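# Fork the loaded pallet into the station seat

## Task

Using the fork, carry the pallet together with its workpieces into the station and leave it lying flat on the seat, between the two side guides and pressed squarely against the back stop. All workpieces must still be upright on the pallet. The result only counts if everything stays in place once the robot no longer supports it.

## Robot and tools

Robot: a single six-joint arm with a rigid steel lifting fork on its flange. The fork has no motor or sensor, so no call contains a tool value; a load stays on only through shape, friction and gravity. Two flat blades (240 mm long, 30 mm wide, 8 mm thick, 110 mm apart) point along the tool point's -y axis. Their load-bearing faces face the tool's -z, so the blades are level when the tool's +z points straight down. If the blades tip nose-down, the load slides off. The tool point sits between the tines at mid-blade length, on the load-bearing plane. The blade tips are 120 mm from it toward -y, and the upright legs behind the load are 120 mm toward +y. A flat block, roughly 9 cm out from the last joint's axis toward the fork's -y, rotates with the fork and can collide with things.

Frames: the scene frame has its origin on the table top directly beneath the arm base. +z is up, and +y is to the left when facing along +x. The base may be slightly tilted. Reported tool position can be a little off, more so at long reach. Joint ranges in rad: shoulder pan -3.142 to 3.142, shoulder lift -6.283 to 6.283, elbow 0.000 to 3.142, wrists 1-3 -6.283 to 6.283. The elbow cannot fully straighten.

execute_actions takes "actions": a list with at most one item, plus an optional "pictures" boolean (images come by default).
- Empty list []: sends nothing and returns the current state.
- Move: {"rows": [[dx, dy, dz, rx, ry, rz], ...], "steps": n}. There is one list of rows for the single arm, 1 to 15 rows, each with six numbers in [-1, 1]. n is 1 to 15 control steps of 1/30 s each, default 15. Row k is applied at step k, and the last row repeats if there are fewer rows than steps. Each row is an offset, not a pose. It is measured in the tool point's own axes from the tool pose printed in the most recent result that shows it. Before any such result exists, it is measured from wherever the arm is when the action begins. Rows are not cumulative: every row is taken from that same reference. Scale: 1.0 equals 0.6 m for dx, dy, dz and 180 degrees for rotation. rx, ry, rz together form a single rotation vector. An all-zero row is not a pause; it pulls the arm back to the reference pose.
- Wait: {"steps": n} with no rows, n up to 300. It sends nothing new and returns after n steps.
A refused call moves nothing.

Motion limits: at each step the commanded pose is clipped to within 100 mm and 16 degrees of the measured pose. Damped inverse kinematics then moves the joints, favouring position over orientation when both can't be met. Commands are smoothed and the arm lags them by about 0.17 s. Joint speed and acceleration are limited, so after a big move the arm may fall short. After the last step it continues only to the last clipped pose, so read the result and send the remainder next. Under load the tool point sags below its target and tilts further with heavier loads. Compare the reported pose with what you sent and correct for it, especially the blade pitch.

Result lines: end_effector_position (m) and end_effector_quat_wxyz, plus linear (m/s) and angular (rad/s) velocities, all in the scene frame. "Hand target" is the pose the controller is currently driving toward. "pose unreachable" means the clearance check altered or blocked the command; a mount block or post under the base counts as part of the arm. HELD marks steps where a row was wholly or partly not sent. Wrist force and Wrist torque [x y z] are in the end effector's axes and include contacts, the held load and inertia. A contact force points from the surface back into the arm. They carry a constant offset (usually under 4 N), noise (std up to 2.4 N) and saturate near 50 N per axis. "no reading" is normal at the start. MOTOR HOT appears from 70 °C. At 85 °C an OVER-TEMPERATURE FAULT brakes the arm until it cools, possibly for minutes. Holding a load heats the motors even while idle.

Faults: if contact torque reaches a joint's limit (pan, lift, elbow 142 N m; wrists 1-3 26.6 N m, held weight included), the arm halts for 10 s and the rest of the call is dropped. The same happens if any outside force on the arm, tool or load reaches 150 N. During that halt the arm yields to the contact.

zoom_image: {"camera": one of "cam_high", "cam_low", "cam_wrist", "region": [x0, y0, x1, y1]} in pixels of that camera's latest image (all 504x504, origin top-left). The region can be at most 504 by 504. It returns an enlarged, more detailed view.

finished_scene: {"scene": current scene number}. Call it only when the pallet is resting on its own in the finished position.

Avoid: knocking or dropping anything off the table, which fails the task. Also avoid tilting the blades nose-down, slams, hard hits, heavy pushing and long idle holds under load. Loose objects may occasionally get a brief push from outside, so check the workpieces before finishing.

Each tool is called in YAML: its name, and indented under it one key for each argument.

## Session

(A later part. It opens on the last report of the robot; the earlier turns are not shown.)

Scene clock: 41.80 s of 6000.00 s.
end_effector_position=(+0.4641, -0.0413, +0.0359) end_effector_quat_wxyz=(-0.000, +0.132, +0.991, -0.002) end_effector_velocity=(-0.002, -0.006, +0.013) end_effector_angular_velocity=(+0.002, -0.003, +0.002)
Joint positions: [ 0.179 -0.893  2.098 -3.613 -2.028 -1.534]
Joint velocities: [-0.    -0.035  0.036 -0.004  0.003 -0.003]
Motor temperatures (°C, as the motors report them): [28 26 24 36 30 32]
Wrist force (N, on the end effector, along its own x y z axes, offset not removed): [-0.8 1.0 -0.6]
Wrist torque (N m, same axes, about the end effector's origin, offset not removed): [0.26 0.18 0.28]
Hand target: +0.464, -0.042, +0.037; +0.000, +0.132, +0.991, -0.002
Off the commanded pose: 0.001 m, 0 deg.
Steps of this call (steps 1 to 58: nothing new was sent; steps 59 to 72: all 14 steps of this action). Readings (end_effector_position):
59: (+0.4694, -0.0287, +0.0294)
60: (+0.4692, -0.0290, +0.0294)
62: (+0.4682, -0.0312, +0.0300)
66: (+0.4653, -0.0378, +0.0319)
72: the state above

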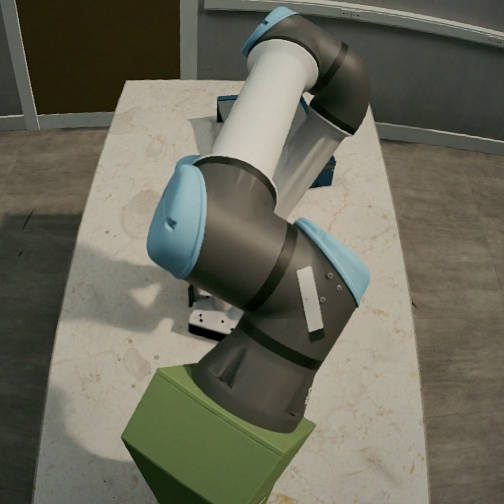

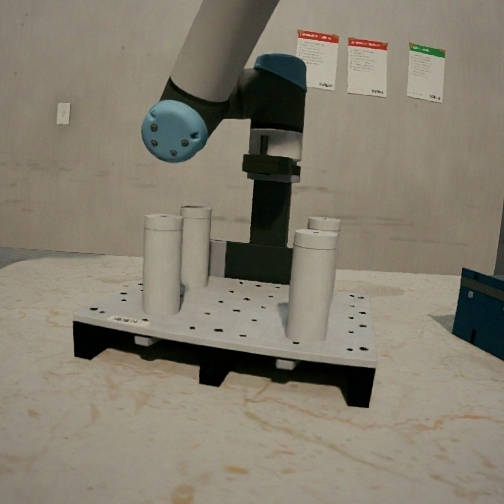

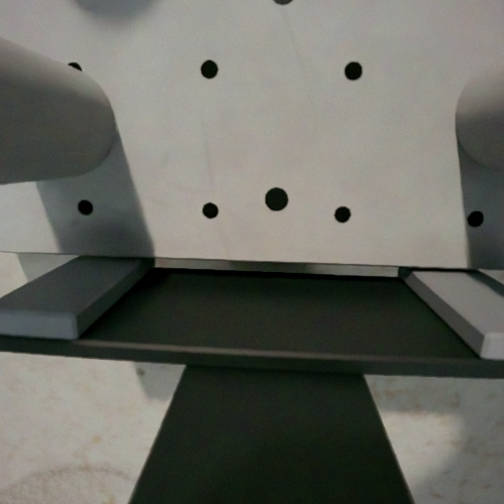

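execute_actions:
  actions:
    - {"rows": [[0,-0.001,-0.004,0,0,0],[0,-0.001,-0.006,0,0,0],[0,-0.001,-0.008,0,0,0],[0,-0.001,-0.010,0,0,0],[0,-0.001,-0.012,0,0,0],[0,-0.001,-0.014,0,0,0],[0,-0.001,-0.016,0.0005,0,0],[0,-0.001,-0.019,0.001,0,0],[0,-0.001,-0.023,0.0015,0,0],[0,-0.001,-0.027,0.002,0,0],[0,-0.001,-0.032,0.0025,0,0],[0,-0.001,-0.037,0.003,0,0],[0,-0.001,-0.042,0.003,0,0],[0,-0.001,-0.048,0.003,0,0],[0,-0.001,-0.055,0.003,0,0]], "steps": 15}
  pictures: false

execute_actions:
  actions:
    - {"rows": [[0,0,-0.030,0.001,0,0],[0,0,-0.039,0.001,0,0],[0,0,-0.049,0.001,0,0],[0,0,-0.060,0.001,0,0],[0,0,-0.071,0.001,0,0],[0,0,-0.082,0.001,0,0],[0,0,-0.093,0.001,0,0],[0,0,-0.104,0.001,0,0],[0,0,-0.115,0.001,0,0],[0,0,-0.126,0.001,0,0],[0,0,-0.137,0.001,0,0],[0,0,-0.148,0.001,0,0],[0,0,-0.159,0.001,0,0],[0,0,-0.169,0.001,0,0],[0,0,-0.178,0.001,0,0]], "steps": 15}
  pictures: false

execute_actions:
  actions:
    - {"rows": [[-0.0005,0.0001,-0.054,0,0,-0.0001],[-0.0021,0.0005,-0.061,0,0,-0.0004],[-0.0046,0.001,-0.067,0,0,-0.0009],[-0.0081,0.0018,-0.072,0,0,-0.0016],[-0.0127,0.0028,-0.076,0,0,-0.0025],[-0.0183,0.004,-0.079,0,0,-0.0036],[-0.0248,0.0055,-0.081,0,0,-0.0049],[-0.0324,0.0071,-0.083,0,0,-0.0064],[-0.041,0.009,-0.084,0,0,-0.0081],[-0.0507,0.0112,-0.084,0,0,-0.010],[-0.0614,0.0135,-0.084,0,0,-0.0121],[-0.073,0.0161,-0.084,0,0,-0.0143],[-0.0857,0.0189,-0.084,0,0,-0.0168],[-0.0994,0.0219,-0.084,0,0,-0.0195],[-0.114,0.0251,-0.084,0,0,-0.0224]], "steps": 15}
  pictures: false

execute_actions:
  actions:
    - {"rows": [[-0.0665,0.012,-0.002,0,0,-0.013],[-0.0819,0.0147,-0.002,0,0,-0.016],[-0.0972,0.0175,-0.002,0,0,-0.019],[-0.1126,0.0202,-0.002,0,0,-0.022],[-0.1279,0.023,-0.002,0,0,-0.025],[-0.1433,0.0258,-0.002,0,0,-0.028],[-0.1586,0.0285,-0.002,0,0,-0.031],[-0.174,0.0313,-0.002,0,0,-0.034],[-0.1893,0.0341,-0.002,0,0,-0.037],[-0.2047,0.0368,-0.002,0,0,-0.040],[-0.22,0.0396,-0.002,0,0,-0.043],[-0.2354,0.0423,-0.002,0,0,-0.046],[-0.2507,0.0451,-0.002,0,0,-0.049],[-0.2661,0.0479,-0.002,0,0,-0.052],[-0.2814,0.0506,-0.002,0,0,-0.055]], "steps": 15}
  pictures: false

execute_actions:
  actions:
    - {"rows": [[-0.0876,0.0043,-0.001,0,0,-0.0168],[-0.1032,0.0051,-0.001,0,0,-0.0198],[-0.1188,0.0058,-0.001,0,0,-0.0228],[-0.1344,0.0066,-0.001,0,0,-0.0258],[-0.15,0.0074,-0.001,0,0,-0.0288],[-0.1656,0.0081,-0.001,0,0,-0.0318],[-0.1812,0.0089,-0.001,0,0,-0.0348],[-0.1968,0.0096,-0.001,0,0,-0.0378],[-0.2124,0.0104,-0.001,0,0,-0.0408],[-0.228,0.0112,-0.001,0,0,-0.0438],[-0.2436,0.0119,-0.001,0,0,-0.0468],[-0.2592,0.0127,-0.001,0,0,-0.0498],[-0.2748,0.0135,-0.001,0,0,-0.0528],[-0.2904,0.0142,-0.001,0,0,-0.0558],[-0.306,0.015,-0.001,0,0,-0.0588]], "steps": 15}
  pictures: false

execute_actions:
  actions:
    - {"rows": [[-0.0872,-0.0081,0,0,0,-0.0168],[-0.1028,-0.0095,0,0,0,-0.0198],[-0.1183,-0.0109,0,0,0,-0.0228],[-0.1339,-0.0124,0,0,0,-0.0258],[-0.1494,-0.0138,0,0,0,-0.0288],[-0.1649,-0.0152,0,0,0,-0.0318],[-0.1805,-0.0167,0,0,0,-0.0348],[-0.196,-0.0181,0,0,0,-0.0378],[-0.2116,-0.0195,0,0,0,-0.0408],[-0.2261,-0.0209,0,0,0,-0.0436],[-0.2396,-0.0221,0,0,0,-0.0462],[-0.2522,-0.0233,0,0,0,-0.0486],[-0.2637,-0.0244,0,0,0,-0.0508],[-0.2743,-0.0253,0,0,0,-0.0529],[-0.2839,-0.0262,0,0,0,-0.0547]], "steps": 15}
  pictures: false

execute_actions:
  actions:
    - {"rows": [[-0.0629,-0.0147,0,0,0,-0.0124],[-0.0703,-0.0165,0,0,0,-0.0139],[-0.0768,-0.018,0,0,0,-0.0151],[-0.0822,-0.0192,0,0,0,-0.0162],[-0.0867,-0.0203,0,0,0,-0.0171],[-0.0902,-0.0211,0,0,0,-0.0178],[-0.0927,-0.0217,0,0,0,-0.0183],[-0.0943,-0.0221,0,0,0,-0.0186]], "steps": 12}

Scene clock: 48.80 s of 6000.00 s.
end_effector_position=(+0.4639, -0.0418, +0.0553) end_effector_quat_wxyz=(-0.000, +0.132, +0.991, -0.005) end_effector_velocity=(-0.001, +0.001, +0.081) end_effector_angular_velocity=(-0.021, +0.007, +0.002)
Joint positions: [ 0.199 -0.931  2.128 -3.597 -2.05  -1.519]
Joint velocities: [ 0.088 -0.16   0.121  0.072 -0.087  0.066]
Motor temperatures (°C, as the motors report them): [28 26 24 36 30 32]
Wrist force (N, on the end effector, along its own x y z axes, offset not removed): [0.3 1.0 32.7]
Wrist torque (N m, same axes, about the end effector's origin, offset not removed): [0.14 -0.05 0.08]
Hand target: +0.464, -0.042, +0.068; -0.000, +0.132, +0.991, -0.006
Off the commanded pose: 0.014 m, 0 deg.
Steps of this call (steps 1 to 90: nothing new was sent; then 3.50 s passed at rest; steps 91 to 105: all 15 steps of this action). Readings (end_effector_position):
91: (+0.4639, -0.0418, +0.0373)
92: (+0.4639, -0.0418, +0.0374)
94: (+0.4641, -0.0418, +0.0384)
98: (+0.4638, -0.0416, +0.0419)
105: the state above

Scene clock: 49.30 s of 6000.00 s.
end_effector_position=(+0.4634, -0.0414, +0.1330) end_effector_quat_wxyz=(+0.000, +0.131, +0.991, -0.007) end_effector_velocity=(+0.001, +0.001, +0.187) end_effector_angular_velocity=(-0.001, -0.010, +0.003)
Joint positions: [ 0.285 -1.102  2.239 -3.506 -2.116 -1.454]
Joint velocities: [ 0.225 -0.435  0.233  0.287 -0.161  0.175]
Motor temperatures (°C, as the motors report them): [28 26 24 36 30 32]
Wrist force (N, on the end effector, along its own x y z axes, offset not removed): [0.0 1.4 31.9]
Wrist torque (N m, same axes, about the end effector's origin, offset not removed): [0.34 0.02 0.10]
Hand target: +0.463, -0.042, +0.159; +0.001, +0.131, +0.991, -0.007
Off the commanded pose: 0.029 m, 0 deg.
Steps of this call (steps 1 to 15: all 15 steps of this action). Readings (end_effector_position):
1: (+0.4638, -0.0418, +0.0583)
2: (+0.4638, -0.0418, +0.0615)
4: (+0.4638, -0.0417, +0.0692)
8: (+0.4636, -0.0415, +0.0898)
15: the state above

Scene clock: 49.80 s of 6000.00 s.
end_effector_position=(+0.5018, -0.0429, +0.1829) end_effector_quat_wxyz=(+0.003, +0.112, +0.994, -0.007) end_effector_velocity=(+0.193, -0.010, +0.019) end_effector_angular_velocity=(+0.001, -0.017, +0.199)
Joint positions: [ 0.354 -1.236  2.218 -3.326 -2.165 -1.439]
Joint velocities: [ 0.045 -0.105 -0.369  0.471 -0.028 -0.173]
Motor temperatures (°C, as the motors report them): [28 26 24 36 30 32]
Wrist force (N, on the end effector, along its own x y z axes, offset not removed): [3.4 1.2 30.4]
Wrist torque (N m, same axes, about the end effector's origin, offset not removed): [0.15 -0.14 -0.05]
Hand target: +0.532, -0.045, +0.186; +0.004, +0.096, +0.995, -0.007
Off the commanded pose: 0.032 m, 2 deg.
Steps of this call (steps 1 to 15: all 15 steps of this action). Readings (end_effector_position):
1: (+0.4635, -0.0413, +0.1392)
2: (+0.4635, -0.0413, +0.1451)
4: (+0.4640, -0.0413, +0.1557)
8: (+0.4701, -0.0415, +0.1718)
15: the state above

Scene clock: 50.30 s of 6000.00 s.
end_effector_position=(+0.6296, -0.0496, +0.1884) end_effector_quat_wxyz=(+0.008, +0.044, +0.999, -0.007) end_effector_velocity=(+0.271, -0.013, +0.003) end_effector_angular_velocity=(-0.001, +0.000, +0.278)
Joint positions: [ 0.369 -1.246  1.951 -3.054 -2.174 -1.569]
Joint velocities: [ 0.015  0.07  -0.625  0.559 -0.007 -0.267]
Motor temperatures (°C, as the motors report them): [28 26 24 36 30 32]
Wrist force (N, on the end effector, along its own x y z axes, offset not removed): [-1.1 1.9 31.8]
Wrist torque (N m, same axes, about the end effector's origin, offset not removed): [0.45 0.27 0.34]
Hand target: +0.669, -0.052, +0.190; +0.008, +0.025, +1.000, -0.007
Off the commanded pose: 0.044 m, 2 deg.
Steps of this call (steps 1 to 15: all 15 steps of this action). Readings (end_effector_position):
1: (+0.5086, -0.0433, +0.1835)
2: (+0.5159, -0.0437, +0.1841)
4: (+0.5318, -0.0446, +0.1853)
8: (+0.5662, -0.0465, +0.1870)
15: the state above

Scene clock: 50.80 s of 6000.00 s.
end_effector_position=(+0.7667, -0.0554, +0.1947) end_effector_quat_wxyz=(+0.012, -0.030, +0.999, -0.006) end_effector_velocity=(+0.270, -0.010, +0.006) end_effector_angular_velocity=(-0.004, -0.004, +0.282)
Joint positions: [ 0.379 -1.187  1.621 -2.792 -2.177 -1.716]
Joint velocities: [ 0.007  0.194 -0.725  0.526 -0.001 -0.28 ]
Motor temperatures (°C, as the motors report them): [28 26 24 36 30 32]
Wrist force (N, on the end effector, along its own x y z axes, offset not removed): [1.3 2.1 32.3]
Wrist torque (N m, same axes, about the end effector's origin, offset not removed): [0.53 -0.13 0.00]
Hand target: +0.807, -0.058, +0.197; +0.014, -0.049, +0.999, -0.006
Off the commanded pose: 0.047 m, 2 deg.
Steps of this call (steps 1 to 15: all 15 steps of this action). Readings (end_effector_position):
1: (+0.6387, -0.0500, +0.1885)
2: (+0.6480, -0.0504, +0.1891)
4: (+0.6664, -0.0514, +0.1910)
8: (+0.7029, -0.0529, +0.1930)
15: the state above

Scene clock: 51.30 s of 6000.00 s.
end_effector_position=(+0.8980, -0.0596, +0.2012) end_effector_quat_wxyz=(+0.017, -0.104, +0.994, -0.006) end_effector_velocity=(+0.232, -0.007, +0.004) end_effector_angular_velocity=(-0.006, -0.005, +0.232)
Joint positions: [ 0.383 -1.071  1.243 -2.54  -2.176 -1.867]
Joint velocities: [ 0.     0.289 -0.796  0.499  0.003 -0.236]
Motor temperatures (°C, as the motors report them): [28 26 24 36 30 32]
Wrist force (N, on the end effector, along its own x y z axes, offset not removed): [-1.8 1.5 29.9]
Wrist torque (N m, same axes, about the end effector's origin, offset not removed): [0.16 0.22 0.28]
Hand target: +0.930, -0.062, +0.203; +0.018, -0.118, +0.993, -0.006
Off the commanded pose: 0.040 m, 2 deg.
Steps of this call (steps 1 to 15: all 15 steps of this action). Readings (end_effector_position):
1: (+0.7759, -0.0558, +0.1949)
2: (+0.7850, -0.0562, +0.1956)
4: (+0.8025, -0.0569, +0.1973)
8: (+0.8376, -0.0578, +0.1993)
15: the state above

Scene clock: 51.70 s of 6000.00 s.
end_effector_position=(+0.9518, -0.0608, +0.2037) end_effector_quat_wxyz=(+0.018, -0.132, +0.991, -0.006) end_effector_velocity=(+0.040, -0.000, -0.003) end_effector_angular_velocity=(-0.006, +0.015, +0.024)
Joint positions: [ 0.384 -0.998  1.049 -2.42  -2.175 -1.925]
Joint velocities: [ 0.001  0.08  -0.193  0.131 -0.007 -0.014]
Motor temperatures (°C, as the motors report them): [28 26 24 36 30 32]
Wrist force (N, on the end effector, along its own x y z axes, offset not removed): [-1.9 0.7 30.7]
Wrist torque (N m, same axes, about the end effector's origin, offset not removed): [0.12 0.19 0.32]
Hand target: +0.956, -0.061, +0.203; +0.017, -0.133, +0.991, -0.006
Off the commanded pose: 0.004 m, 0 deg.
Steps of this call (steps 1 to 12: all 12 steps of this action). Readings (end_effector_position):
1: (+0.9057, -0.0598, +0.2014)
2: (+0.9127, -0.0602, +0.2020)
4: (+0.9244, -0.0605, +0.2032)
8: (+0.9423, -0.0606, +0.2038)
12: the state above

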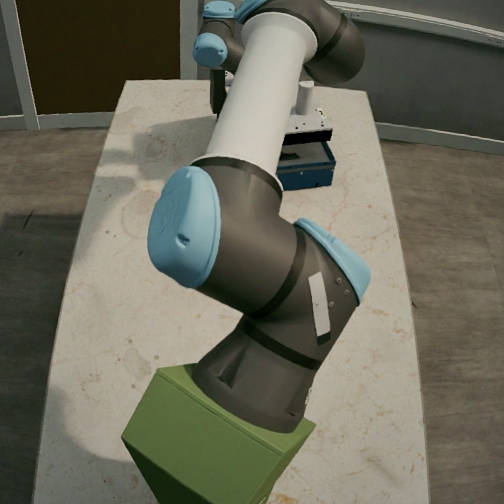

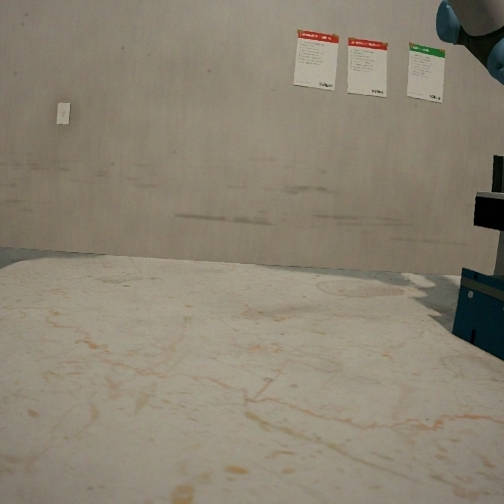

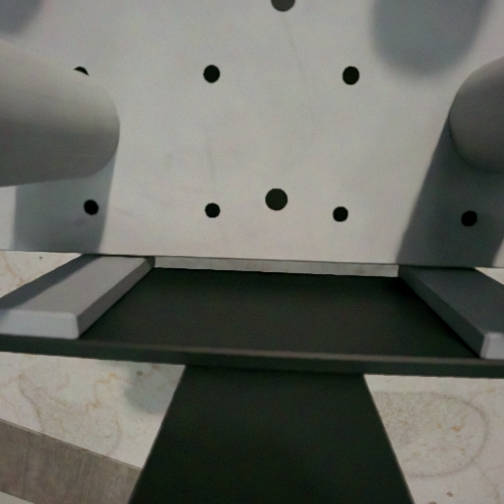

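execute_actions:
  actions: []

Scene clock: 54.00 s of 6000.00 s.
end_effector_position=(+0.9559, -0.0609, +0.2034) end_effector_quat_wxyz=(+0.017, -0.133, +0.991, -0.006) end_effector_velocity=(-0.000, -0.000, -0.001) end_effector_angular_velocity=(-0.001, +0.001, +0.001)
Joint positions: [ 0.384 -0.99   1.028 -2.405 -2.176 -1.925]
Joint velocities: [-0.     0.     0.001  0.    -0.    -0.   ]
Motor temperatures (°C, as the motors report them): [28 26 24 36 30 32]
Wrist force (N, on the end effector, along its own x y z axes, offset not removed): [1.0 0.8 30.3]
Wrist torque (N m, same axes, about the end effector's origin, offset not removed): [-0.07 0.00 0.03]
Hand target: +0.956, -0.061, +0.203; +0.017, -0.133, +0.991, -0.006
Off the commanded pose: 0.000 m, 0 deg.
Steps of this call (steps 1 to 69: nothing new was sent). Readings (end_effector_position):
1: (+0.9529, -0.0608, +0.2036)
2: (+0.9538, -0.0608, +0.2035)
4: (+0.9548, -0.0609, +0.2035)
8: (+0.9556, -0.0609, +0.2034)
69: the state above

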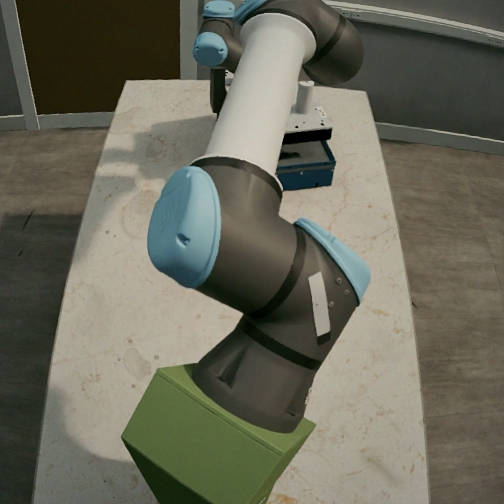

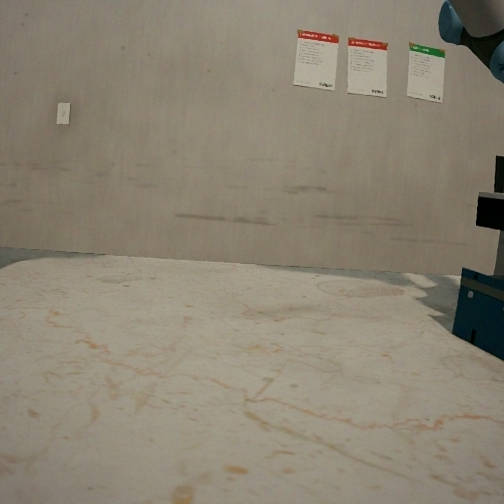

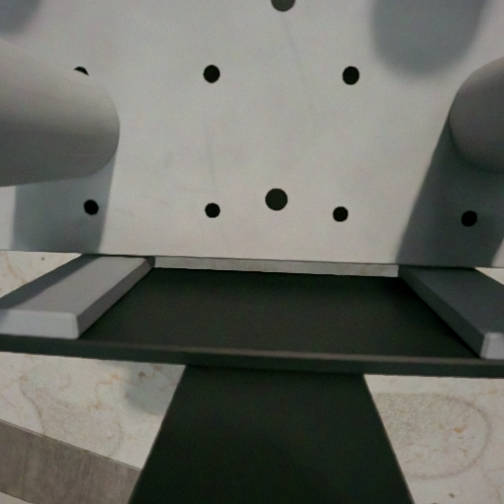

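execute_actions:
  actions:
    - {"rows":[[-0.0006,-0.0007,0.003,-0.0004,0.0008,0.0007],[-0.0017,-0.002,0.009,-0.001,0.002,0.0017],[-0.003,-0.0036,0.017,-0.0017,0.0035,0.003],[-0.0045,-0.0053,0.027,-0.0025,0.005,0.0043],[-0.006,-0.007,0.038,-0.0033,0.0066,0.0056],[-0.0073,-0.0087,0.049,-0.004,0.008,0.0068],[-0.0084,-0.01,0.059,-0.0045,0.0091,0.0078],[-0.0092,-0.011,0.068,-0.0049,0.0099,0.0084],[-0.0097,-0.0115,0.075,-0.0051,0.0103,0.0088],[-0.0099,-0.0118,0.079,-0.0051,0.0103,0.0088],[-0.0099,-0.0118,0.0812,-0.0051,0.0103,0.0088]],"steps":15}
  pictures: false

execute_actions:
  actions:
    - {"steps":8}

Scene clock: 56.80 s of 6000.00 s.
end_effector_position=(+0.9634, -0.0662, +0.1594) end_effector_quat_wxyz=(+0.002, -0.120, +0.993, -0.000) end_effector_velocity=(+0.016, -0.004, -0.042) end_effector_angular_velocity=(+0.002, +0.020, -0.021)
Joint positions: [ 0.346 -0.903  0.904 -2.347 -2.145 -1.91 ]
Joint velocities: [-0.032  0.109 -0.165  0.066  0.022  0.007]
Motor temperatures (°C, as the motors report them): [28 26 24 36 30 32]
Wrist force (N, on the end effector, along its own x y z axes, offset not removed): [0.3 1.4 34.2]
Wrist torque (N m, same axes, about the end effector's origin, offset not removed): [0.40 -0.12 0.01]
Hand target: +0.965, -0.067, +0.155; +0.000, -0.119, +0.993, -0.000
Off the commanded pose: 0.005 m, 0 deg.
Steps of this call (steps 1 to 69: nothing new was sent; steps 70 to 84: all 15 steps of this action). Readings (end_effector_position):
70: (+0.9559, -0.0609, +0.2034)
71: (+0.9560, -0.0609, +0.2032)
73: (+0.9566, -0.0613, +0.2008)
77: (+0.9589, -0.0635, +0.1854)
84: the state above

Scene clock: 57.07 s of 6000.00 s.
end_effector_position=(+0.9650, -0.0665, +0.1554) end_effector_quat_wxyz=(+0.000, -0.120, +0.993, -0.000) end_effector_velocity=(+0.001, +0.001, -0.004) end_effector_angular_velocity=(+0.001, +0.003, -0.000)
Joint positions: [ 0.343 -0.892  0.888 -2.34  -2.143 -1.909]
Joint velocities: [-0.002  0.009 -0.012  0.005  0.002  0.   ]
Motor temperatures (°C, as the motors report them): [28 26 24 36 30 32]
Wrist force (N, on the end effector, along its own x y z axes, offset not removed): [0.2 0.9 32.4]
Wrist torque (N m, same axes, about the end effector's origin, offset not removed): [0.20 -0.10 0.08]
Hand target: +0.965, -0.067, +0.155; +0.000, -0.119, +0.993, -0.000
Off the commanded pose: 0.000 m, 0 deg.
Steps of this call (steps 1 to 8: nothing new was sent). Readings (end_effector_position):
1: (+0.9638, -0.0663, +0.1582)
2: (+0.9642, -0.0664, +0.1573)
4: (+0.9646, -0.0665, +0.1563)
8: the state above

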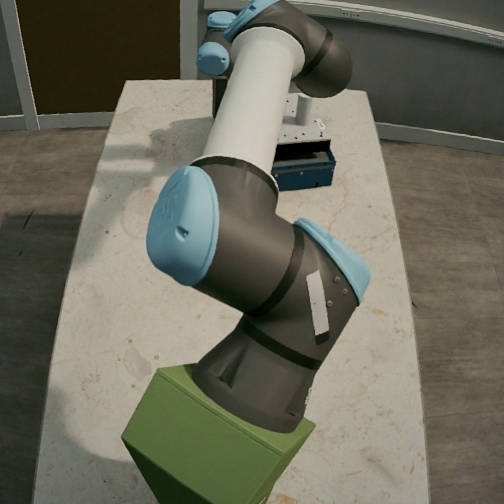

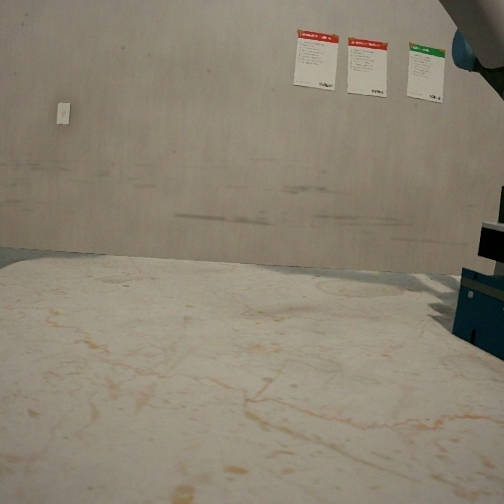

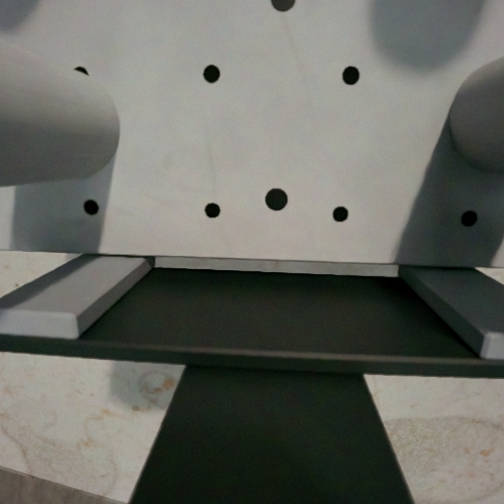

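zoom_image:
  camera: "cam_high"
  region: [200, 70, 360, 210]

zoom_image:
  camera: "cam_low"
  region: [404, 180, 504, 370]

Region (200, 70, 360, 210) of cam_high's 504x504 image, scaled by 3.150, with more detail than that image has; it fills the top 441 rows of this view, and the rest is white.

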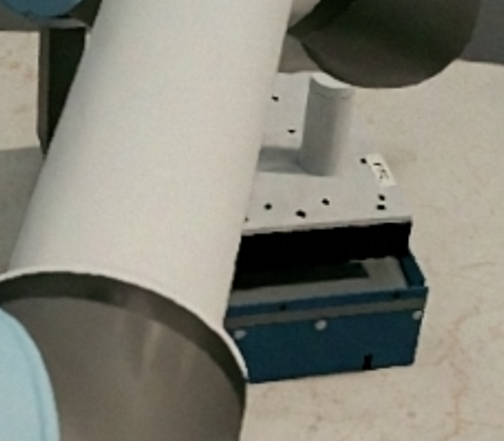

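Region (404, 180, 504, 370) of cam_low's 504x504 image, scaled by 2.653, with more detail than that image has; it fills the left 265 columns of this view, and the rest is white.

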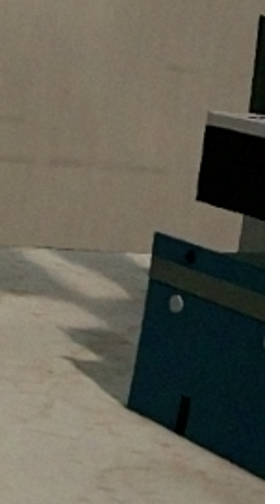

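execute_actions:
  actions:
    - {"rows":[[0,0,0.002,0,0,0],[0,0,0.005,0,0,0],[0,0,0.009,0,0,0],[0,0,0.013,0,0,0],[0,0,0.017,0,0,0],[0,0,0.021,0,0,0],[0,0,0.025,0,0,0],[0,0,0.028,0,0,0],[0,0,0.031,0,0,0],[0,0,0.034,0,0,0],[0,0,0.036,0,0,0],[0,0,0.038,0,0,0],[0,0,0.040,0,0,0],[0,0,0.041,0,0,0],[0,0,0.042,0,0,0]],"steps":15}
  pictures: false

execute_actions:
  actions:
    - {"steps":6}

Scene clock: 58.97 s of 6000.00 s.
end_effector_position=(+0.9648, -0.0665, +0.1348) end_effector_quat_wxyz=(+0.000, -0.120, +0.993, -0.000) end_effector_velocity=(+0.001, +0.000, -0.038) end_effector_angular_velocity=(-0.001, +0.000, +0.000)
Joint positions: [ 0.328 -0.86   0.866 -2.357 -2.132 -1.922]
Joint velocities: [-0.027  0.063 -0.048 -0.026  0.018 -0.023]
Motor temperatures (°C, as the motors report them): [28 26 24 36 30 32]
Wrist force (N, on the end effector, along its own x y z axes, offset not removed): [0.4 3.3 32.7]
Wrist torque (N m, same axes, about the end effector's origin, offset not removed): [0.71 -0.06 -0.04]
Hand target: +0.965, -0.066, +0.130; +0.000, -0.120, +0.993, -0.000
Off the commanded pose: 0.005 m, 0 deg.
Steps of this call (steps 1 to 42: nothing new was sent; steps 43 to 57: all 15 steps of this action). Readings (end_effector_position):
43: (+0.9650, -0.0665, +0.1551)
44: (+0.9650, -0.0665, +0.1550)
46: (+0.9649, -0.0665, +0.1537)
50: (+0.9648, -0.0665, +0.1471)
57: the state above

Scene clock: 59.17 s of 6000.00 s.
end_effector_position=(+0.9649, -0.0665, +0.1309) end_effector_quat_wxyz=(+0.000, -0.120, +0.993, -0.000) end_effector_velocity=(-0.000, +0.001, -0.007) end_effector_angular_velocity=(+0.000, +0.001, +0.002)
Joint positions: [ 0.325 -0.853  0.861 -2.36  -2.13  -1.924]
Joint velocities: [-0.004  0.011 -0.008 -0.004  0.003 -0.004]
Motor temperatures (°C, as the motors report them): [28 26 24 36 30 32]
Wrist force (N, on the end effector, along its own x y z axes, offset not removed): [-0.7 -0.4 32.3]
Wrist torque (N m, same axes, about the end effector's origin, offset not removed): [0.10 0.16 0.26]
Hand target: +0.965, -0.066, +0.130; +0.000, -0.120, +0.993, -0.000
Off the commanded pose: 0.001 m, 0 deg.
Steps of this call (steps 1 to 6: nothing new was sent). Readings (end_effector_position):
1: (+0.9648, -0.0665, +0.1336)
2: (+0.9648, -0.0665, +0.1327)
4: (+0.9648, -0.0665, +0.1315)
6: the state above

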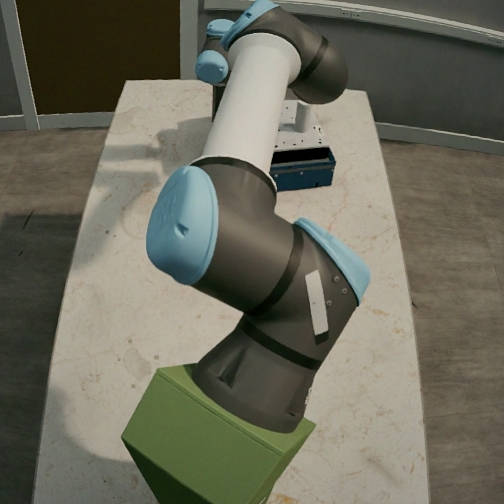

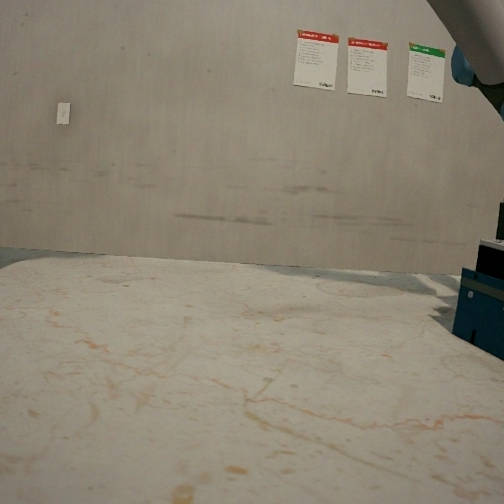

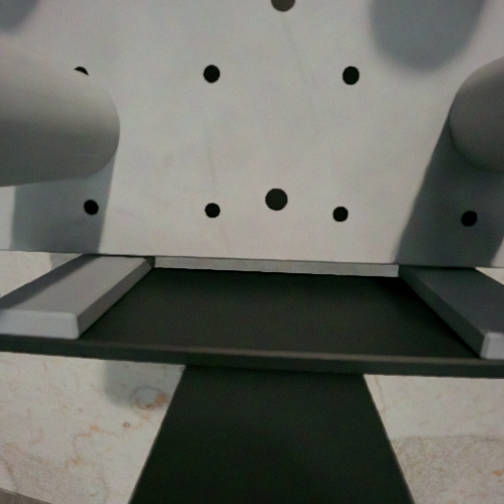

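Still carried. Lower slowly in chained segments.

execute_actions:
  actions:
    - {"rows":[[0,0,0.002,0,0,0],[0,0,0.003,0,0,0],[0,0,0.004,0,0,0],[0,0,0.0052,0,0,0],[0,0,0.0064,0,0,0],[0,0,0.0076,0,0,0],[0,0,0.0088,0,0,0],[0,0,0.010,0,0,0],[0,0,0.0112,0,0,0],[0,0,0.0124,0,0,0]],"steps":10}
  pictures: false

execute_actions:
  actions:
    - {"rows":[[0,0,0.0062,0,0,0],[0,0,0.0074,0,0,0],[0,0,0.0086,0,0,0],[0,0,0.0098,0,0,0],[0,0,0.011,0,0,0],[0,0,0.0122,0,0,0]],"steps":6}
  pictures: false

execute_actions:
  actions:
    - {"rows":[[0,0,0.0062,0,0,0],[0,0,0.0074,0,0,0],[0,0,0.0086,0,0,0],[0,0,0.0098,0,0,0],[0,0,0.011,0,0,0],[0,0,0.0122,0,0,0]],"steps":6}
  pictures: false

execute_actions:
  actions:
    - {"steps":5}

Scene clock: 60.97 s of 6000.00 s.
end_effector_position=(+0.9649, -0.0665, +0.1263) end_effector_quat_wxyz=(+0.000, -0.120, +0.993, -0.000) end_effector_velocity=(-0.000, -0.000, -0.020) end_effector_angular_velocity=(-0.000, -0.000, -0.001)
Joint positions: [ 0.322 -0.846  0.856 -2.363 -2.128 -1.927]
Joint velocities: [-0.014  0.032 -0.024 -0.015  0.01  -0.011]
Motor temperatures (°C, as the motors report them): [28 26 24 36 30 32]
Wrist force (N, on the end effector, along its own x y z axes, offset not removed): [-1.3 1.9 31.8]
Wrist torque (N m, same axes, about the end effector's origin, offset not removed): [0.40 0.28 0.32]
Hand target: +0.965, -0.066, +0.123; +0.000, -0.120, +0.993, -0.000
Off the commanded pose: 0.003 m, 0 deg.
Steps of this call (steps 1 to 44: nothing new was sent; steps 45 to 54: all 10 steps of this action). Readings (end_effector_position):
45: (+0.9649, -0.0665, +0.1303)
46: (+0.9649, -0.0665, +0.1302)
48: (+0.9649, -0.0665, +0.1297)
52: (+0.9649, -0.0665, +0.1276)
54: the state above

Scene clock: 61.17 s of 6000.00 s.
end_effector_position=(+0.9650, -0.0666, +0.1224) end_effector_quat_wxyz=(+0.001, -0.119, +0.993, -0.000) end_effector_velocity=(-0.001, +0.001, -0.024) end_effector_angular_velocity=(+0.003, +0.004, +0.002)
Joint positions: [ 0.319 -0.839  0.85  -2.367 -2.126 -1.929]
Joint velocities: [-0.016  0.037 -0.027 -0.012  0.014 -0.013]
Motor temperatures (°C, as the motors report them): [28 26 24 36 30 32]
Wrist force (N, on the end effector, along its own x y z axes, offset not removed): [-0.5 2.6 0.9]
Wrist torque (N m, same axes, about the end effector's origin, offset not removed): [0.64 0.15 0.13]
Hand target: +0.965, -0.066, +0.119; +0.000, -0.120, +0.993, -0.000
Off the commanded pose: 0.003 m, 0 deg.
Steps of this call (steps 1 to 6: all 6 steps of this action). Readings (end_effector_position):
1: (+0.9648, -0.0665, +0.1257)
2: (+0.9649, -0.0666, +0.1251)
4: (+0.9651, -0.0667, +0.1240)
6: the state above

Scene clock: 61.37 s of 6000.00 s.
end_effector_position=(+0.9650, -0.0666, +0.1181) end_effector_quat_wxyz=(+0.001, -0.119, +0.993, -0.000) end_effector_velocity=(-0.000, -0.001, -0.021) end_effector_angular_velocity=(-0.000, +0.000, -0.000)
Joint positions: [ 0.316 -0.832  0.845 -2.37  -2.124 -1.932]
Joint velocities: [-0.015  0.035 -0.028 -0.014  0.011 -0.012]
Motor temperatures (°C, as the motors report them): [28 26 24 36 30 32]
Wrist force (N, on the end effector, along its own x y z axes, offset not removed): [-0.1 0.7 -0.8]
Wrist torque (N m, same axes, about the end effector's origin, offset not removed): [0.09 0.03 0.13]
Hand target: +0.965, -0.067, +0.115; +0.001, -0.119, +0.993, -0.000
Off the commanded pose: 0.003 m, 0 deg.
Steps of this call (steps 1 to 6: all 6 steps of this action). Readings (end_effector_position):
1: (+0.9650, -0.0666, +0.1217)
2: (+0.9650, -0.0666, +0.1209)
4: (+0.9650, -0.0666, +0.1195)
6: the state above

Scene clock: 61.53 s of 6000.00 s.
end_effector_position=(+0.9650, -0.0666, +0.1157) end_effector_quat_wxyz=(+0.001, -0.119, +0.993, -0.000) end_effector_velocity=(-0.000, +0.000, -0.007) end_effector_angular_velocity=(+0.000, -0.000, -0.001)
Joint positions: [ 0.314 -0.828  0.841 -2.371 -2.123 -1.933]
Joint velocities: [-0.004  0.011 -0.008 -0.006  0.003 -0.003]
Motor temperatures (°C, as the motors report them): [28 26 24 36 30 32]
Wrist force (N, on the end effector, along its own x y z axes, offset not removed): [-0.1 0.9 -0.2]
Wrist torque (N m, same axes, about the end effector's origin, offset not removed): [0.22 0.05 0.06]
Hand target: +0.965, -0.067, +0.115; +0.001, -0.119, +0.993, -0.000
Off the commanded pose: 0.001 m, 0 deg.
Steps of this call (steps 1 to 5: nothing new was sent). Readings (end_effector_position):
1: (+0.9650, -0.0666, +0.1174)
2: (+0.9650, -0.0666, +0.1168)
4: (+0.9650, -0.0666, +0.1160)
5: the state above

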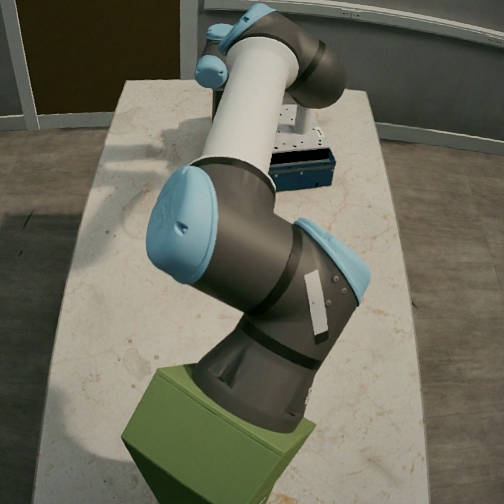

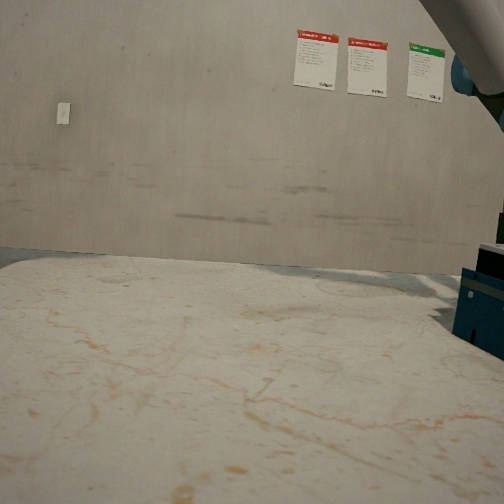

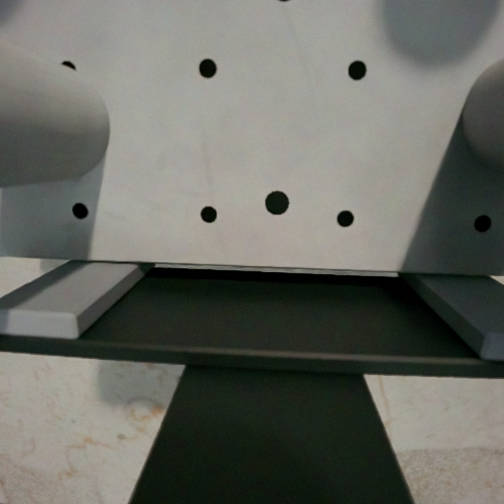

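execute_actions:
  actions:
    - {"rows":[[0,-0.001,0.001,0,0,0],[0,-0.002,0.001,0,0,0],[0,-0.0032,0.001,0,0,0],[0,-0.0044,0.001,0,0,0],[0,-0.0056,0.001,0,0,0],[0,-0.0068,0.001,0,0,0],[0,-0.008,0.001,0,0,0],[0,-0.0092,0.001,0,0,0],[0,-0.0104,0.001,0,0,0],[0,-0.0116,0.001,0,0,0],[0,-0.0126,0.001,0,0,0],[0,-0.0133,0.001,0,0,0]],"steps":15}
  pictures: false

execute_actions:
  actions:
    - {"rows":[[0,-0.0033,0,0,0,0]],"steps":8}
  pictures: false

execute_actions:
  actions:
    - {"rows":[[0,-0.0033,0,0,0,0]],"steps":8}

Scene clock: 63.03 s of 6000.00 s.
end_effector_position=(+0.9666, -0.0733, +0.1150) end_effector_quat_wxyz=(+0.001, -0.119, +0.993, -0.000) end_effector_velocity=(+0.001, -0.006, -0.001) end_effector_angular_velocity=(+0.005, +0.002, +0.002)
Joint positions: [ 0.306 -0.831  0.839 -2.368 -2.117 -1.94 ]
Joint velocities: [-0.008 -0.006 -0.002  0.008  0.01  -0.007]
Motor temperatures (°C, as the motors report them): [28 26 24 36 30 32]
Wrist force (N, on the end effector, along its own x y z axes, offset not removed): [2.9 13.0 2.4]
Wrist torque (N m, same axes, about the end effector's origin, offset not removed): [1.13 -0.20 -0.50]
Hand target: +0.967, -0.074, +0.115; +0.001, -0.119, +0.993, -0.000
Off the commanded pose: 0.001 m, 0 deg.
Steps of this call (steps 1 to 30: nothing new was sent; steps 31 to 45: all 15 steps of this action). Readings (end_effector_position):
31: (+0.9650, -0.0666, +0.1151)
32: (+0.9650, -0.0667, +0.1151)
34: (+0.9651, -0.0671, +0.1149)
38: (+0.9656, -0.0689, +0.1149)
45: the state above

Scene clock: 63.30 s of 6000.00 s.
end_effector_position=(+0.9670, -0.0746, +0.1150) end_effector_quat_wxyz=(+0.001, -0.120, +0.993, +0.000) end_effector_velocity=(+0.001, -0.002, +0.001) end_effector_angular_velocity=(-0.001, -0.001, -0.000)
Joint positions: [ 0.305 -0.832  0.838 -2.367 -2.116 -1.941]
Joint velocities: [-0.002 -0.002 -0.001  0.     0.    -0.002]
Motor temperatures (°C, as the motors report them): [28 26 24 36 30 32]
Wrist force (N, on the end effector, along its own x y z axes, offset not removed): [19.3 44.0 -16.2]
Wrist torque (N m, same axes, about the end effector's origin, offset not removed): [-0.93 -1.87 -3.34]
Hand target: +0.967, -0.075, +0.115; +0.001, -0.119, +0.993, -0.000
Off the commanded pose: 0.001 m, 0 deg.
Steps of this call (steps 1 to 8: all 8 steps of this action). Readings (end_effector_position):
1: (+0.9666, -0.0735, +0.1150)
2: (+0.9667, -0.0737, +0.1150)
4: (+0.9668, -0.0741, +0.1149)
8: the state above

Scene clock: 63.57 s of 6000.00 s.
end_effector_position=(+0.9674, -0.0758, +0.1149) end_effector_quat_wxyz=(+0.001, -0.120, +0.993, +0.000) end_effector_velocity=(+0.000, -0.002, -0.000) end_effector_angular_velocity=(-0.001, +0.000, +0.001)
Joint positions: [ 0.303 -0.833  0.838 -2.366 -2.114 -1.943]
Joint velocities: [-0.002 -0.001 -0.     0.     0.001 -0.003]
Motor temperatures (°C, as the motors report them): [28 26 24 36 30 32]
Wrist force (N, on the end effector, along its own x y z axes, offset not removed): [28.0 50.0 -28.1]
Wrist torque (N m, same axes, about the end effector's origin, offset not removed): [-5.41 -2.83 -5.91]
Hand target: +0.967, -0.076, +0.115; +0.001, -0.120, +0.993, +0.000
Off the commanded pose: 0.001 m, 0 deg.
Steps of this call (steps 1 to 8: all 8 steps of this action). Readings (end_effector_position):
1: (+0.9670, -0.0746, +0.1150)
2: (+0.9671, -0.0748, +0.1150)
4: (+0.9672, -0.0753, +0.1149)
8: the state above

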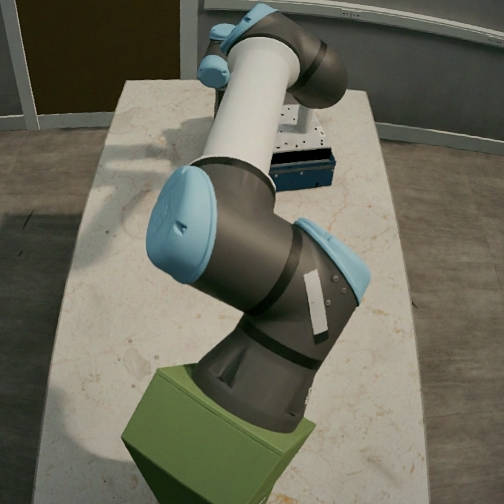

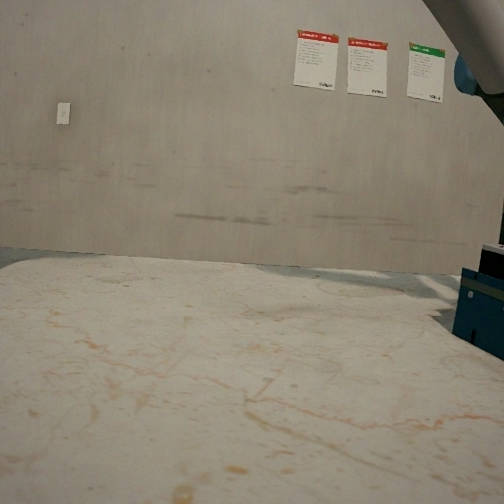

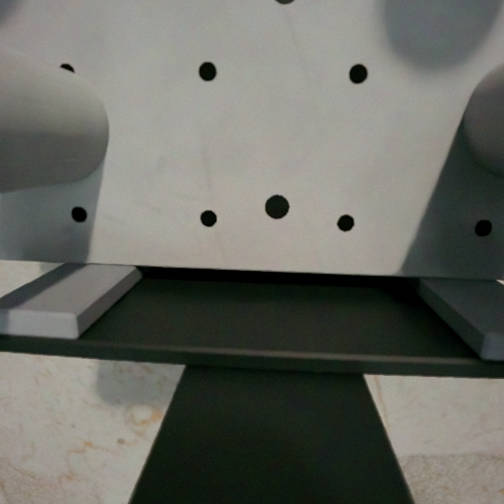

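Contact came early; back off to relieve force.

execute_actions:
  actions:
    - {"rows":[[0,0.002,0,0,0,0],[0,0.004,0,0,0,0],[0,0.005,0,0,0,0]],"steps":10}

zoom_image:
  camera: "cam_high"
  region: [250, 90, 360, 200]

Scene clock: 64.37 s of 6000.00 s.
end_effector_position=(+0.9669, -0.0742, +0.1151) end_effector_quat_wxyz=(+0.001, -0.119, +0.993, -0.000) end_effector_velocity=(-0.001, +0.004, -0.000) end_effector_angular_velocity=(+0.003, -0.000, -0.001)
Joint positions: [ 0.306 -0.832  0.838 -2.368 -2.117 -1.941]
Joint velocities: [ 0.004  0.001  0.002 -0.002  0.001  0.004]
Motor temperatures (°C, as the motors report them): [28 26 24 36 30 32]
Wrist force (N, on the end effector, along its own x y z axes, offset not removed): [-7.5 28.8 8.3]
Wrist torque (N m, same axes, about the end effector's origin, offset not removed): [1.83 0.83 -1.27]
Hand target: +0.967, -0.073, +0.115; +0.001, -0.120, +0.993, +0.000
Off the commanded pose: 0.001 m, 0 deg.
Steps of this call (steps 1 to 14: nothing new was sent; steps 15 to 24: all 10 steps of this action). Readings (end_effector_position):
15: (+0.9674, -0.0763, +0.1149)
16: (+0.9675, -0.0762, +0.1150)
18: (+0.9674, -0.0756, +0.1152)
22: (+0.9670, -0.0745, +0.1152)
24: the state above

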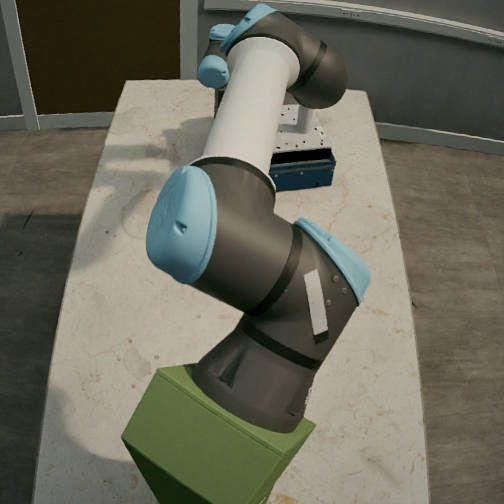

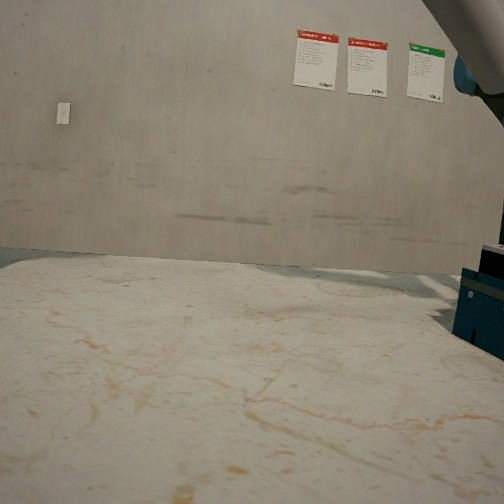

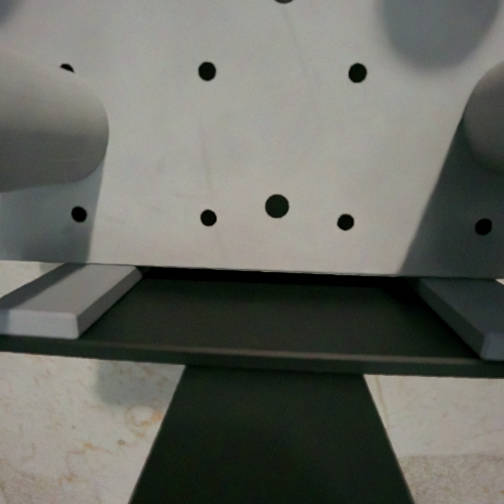

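Region (250, 90, 360, 200) of cam_high's 504x504 image, scaled by 4.582, with more detail than that image has.

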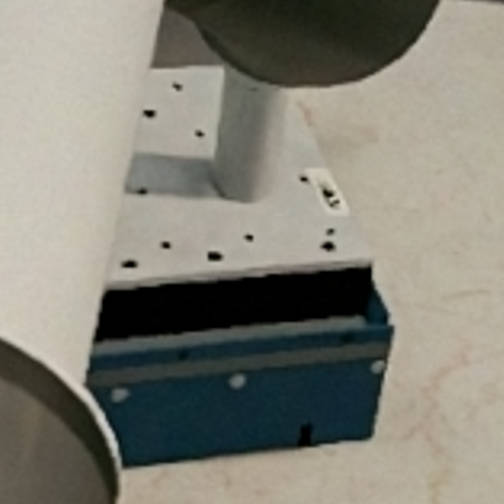

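zoom_image:
  camera: "cam_high"
  region: [300, 130, 350, 180]

zoom_image:
  camera: "cam_low"
  region: [434, 220, 504, 310]

Region (300, 130, 350, 180) of cam_high's 504x504 image, scaled by 10.080, with more detail than that image has.

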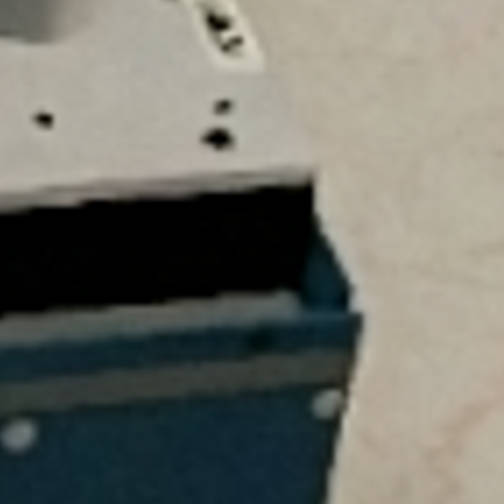

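Region (434, 220, 504, 310) of cam_low's 504x504 image, scaled by 5.600, with more detail than that image has.

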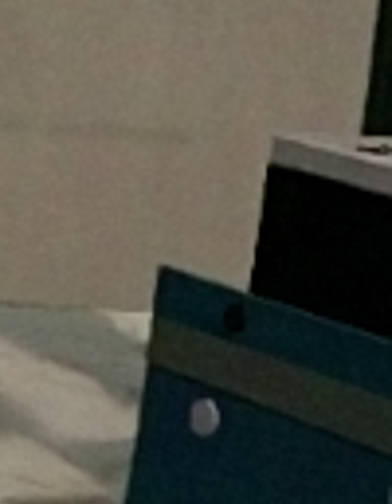

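execute_actions:
  actions:
    - {"rows":[[0,0.005,0.001,0,0,0],[0,0.012,0.003,0,0,0],[0,0.022,0.005,0,0,0],[0,0.035,0.007,0,0,0],[0,0.051,0.009,0,0,0],[0,0.069,0.01,0,0,0],[0,0.087,0.01,0,0,0],[0,0.105,0.01,0,0,0],[0,0.123,0.01,0,0,0],[0,0.141,0.01,0,0,0],[0,0.159,0.01,0,0,0],[0,0.177,0.01,0,0,0],[0,0.195,0.01,0,0,0],[0,0.213,0.01,0,0,0],[0,0.231,0.01,0,0,0]],"steps":15}
  pictures: false

execute_actions:
  actions:
    - {"rows":[[0,0.098,0,0,0,0],[0,0.116,0,0,0,0],[0,0.134,0,0,0,0],[0,0.152,0,0,0,0],[0,0.17,0,0,0,0],[0,0.188,0,0,0,0],[0,0.206,0,0,0,0],[0,0.224,0,0,0,0],[0,0.242,0,0,0,0],[0,0.259,0,0,0,0],[0,0.274,0,0,0,0],[0,0.286,0,0,0,0],[0,0.295,0,0,0,0],[0,0.301,0,0,0,0],[0,0.304,0,0,0,0]],"steps":15}
  pictures: false

execute_actions:
  actions:
    - {"steps":10}

Scene clock: 68.47 s of 6000.00 s.
end_effector_position=(+0.9452, +0.0162, +0.1093) end_effector_quat_wxyz=(+0.002, -0.120, +0.993, +0.001) end_effector_velocity=(-0.072, +0.303, +0.001) end_effector_angular_velocity=(+0.009, -0.012, +0.009)
Joint positions: [ 0.398 -0.748  0.832 -2.405 -2.179 -1.865]
Joint velocities: [ 0.315  0.297 -0.086 -0.064 -0.205  0.264]
Motor temperatures (°C, as the motors report them): [28 26 24 36 30 32]
Wrist force (N, on the end effector, along its own x y z axes, offset not removed): [-0.3 0.8 0.0]
Wrist torque (N m, same axes, about the end effector's origin, offset not removed): [0.26 0.09 0.18]
Hand target: +0.934, +0.060, +0.110; +0.002, -0.121, +0.993, +0.001
Off the commanded pose: 0.046 m, 0 deg.
Steps of this call (steps 1 to 90: nothing new was sent; then 0.60 s passed at rest; steps 91 to 105: all 15 steps of this action). Readings (end_effector_position):
91: (+0.9667, -0.0728, +0.1149)
92: (+0.9666, -0.0725, +0.1148)
94: (+0.9658, -0.0697, +0.1140)
98: (+0.9609, -0.0493, +0.1111)
105: the state above

Scene clock: 68.97 s of 6000.00 s.
end_effector_position=(+0.9064, +0.1690, +0.1107) end_effector_quat_wxyz=(+0.005, -0.123, +0.992, +0.002) end_effector_velocity=(-0.054, +0.214, -0.002) end_effector_angular_velocity=(-0.001, +0.004, +0.001)
Joint positions: [ 0.549 -0.559  0.709 -2.387 -2.274 -1.728]
Joint velocities: [ 0.199  0.352 -0.363  0.15  -0.124  0.208]
Motor temperatures (°C, as the motors report them): [28 26 24 36 30 32]
Wrist force (N, on the end effector, along its own x y z axes, offset not removed): [0.4 4.9 0.1]
Wrist torque (N m, same axes, about the end effector's origin, offset not removed): [0.60 -0.07 0.05]
Hand target: +0.901, +0.193, +0.111; +0.004, -0.122, +0.993, +0.002
Off the commanded pose: 0.025 m, 0 deg.
Steps of this call (steps 1 to 15: all 15 steps of this action). Readings (end_effector_position):
1: (+0.9428, +0.0264, +0.1094)
2: (+0.9402, +0.0369, +0.1094)
4: (+0.9349, +0.0585, +0.1097)
8: (+0.9242, +0.1009, +0.1103)
15: the state above

Scene clock: 69.30 s of 6000.00 s.
end_effector_position=(+0.9009, +0.1919, +0.1105) end_effector_quat_wxyz=(+0.004, -0.122, +0.993, +0.002) end_effector_velocity=(-0.003, +0.009, -0.000) end_effector_angular_velocity=(-0.000, +0.001, +0.001)
Joint positions: [ 0.571 -0.518  0.662 -2.366 -2.288 -1.704]
Joint velocities: [ 0.008  0.016 -0.017  0.008 -0.005  0.009]
Motor temperatures (°C, as the motors report them): [28 26 24 36 30 32]
Wrist force (N, on the end effector, along its own x y z axes, offset not removed): [-0.6 0.6 1.1]
Wrist torque (N m, same axes, about the end effector's origin, offset not removed): [0.27 0.08 0.14]
Hand target: +0.901, +0.193, +0.111; +0.004, -0.122, +0.993, +0.002
Off the commanded pose: 0.002 m, 0 deg.
Steps of this call (steps 1 to 10: nothing new was sent). Readings (end_effector_position):
1: (+0.9048, +0.1754, +0.1106)
2: (+0.9036, +0.1804, +0.1105)
4: (+0.9022, +0.1865, +0.1105)
8: (+0.9011, +0.1911, +0.1105)
10: the state above

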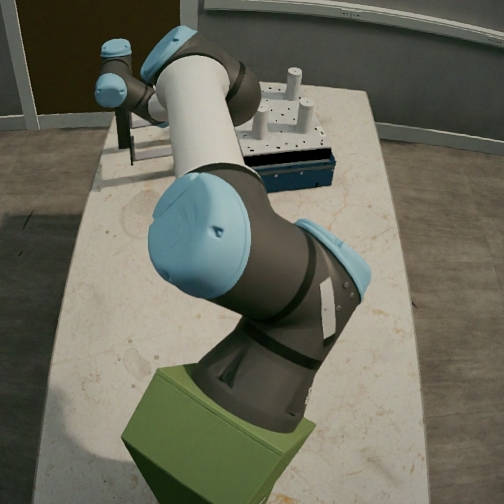

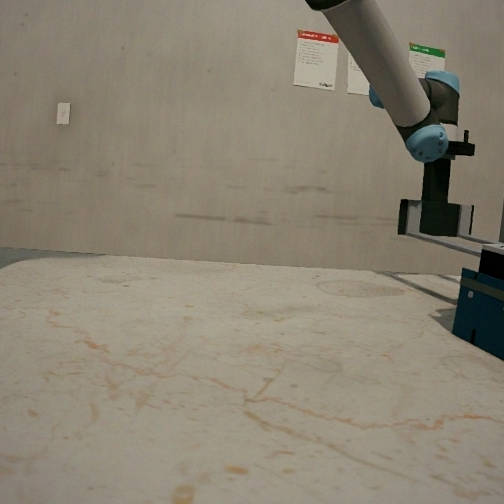

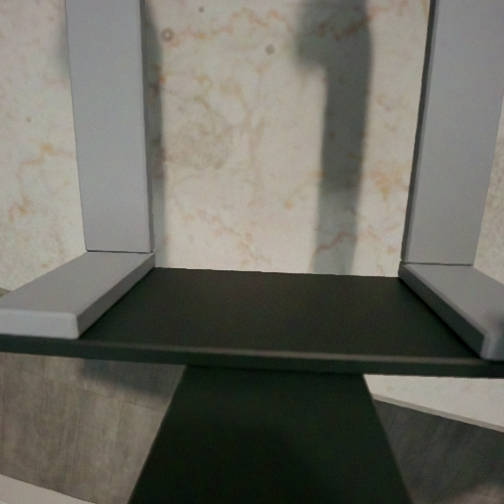

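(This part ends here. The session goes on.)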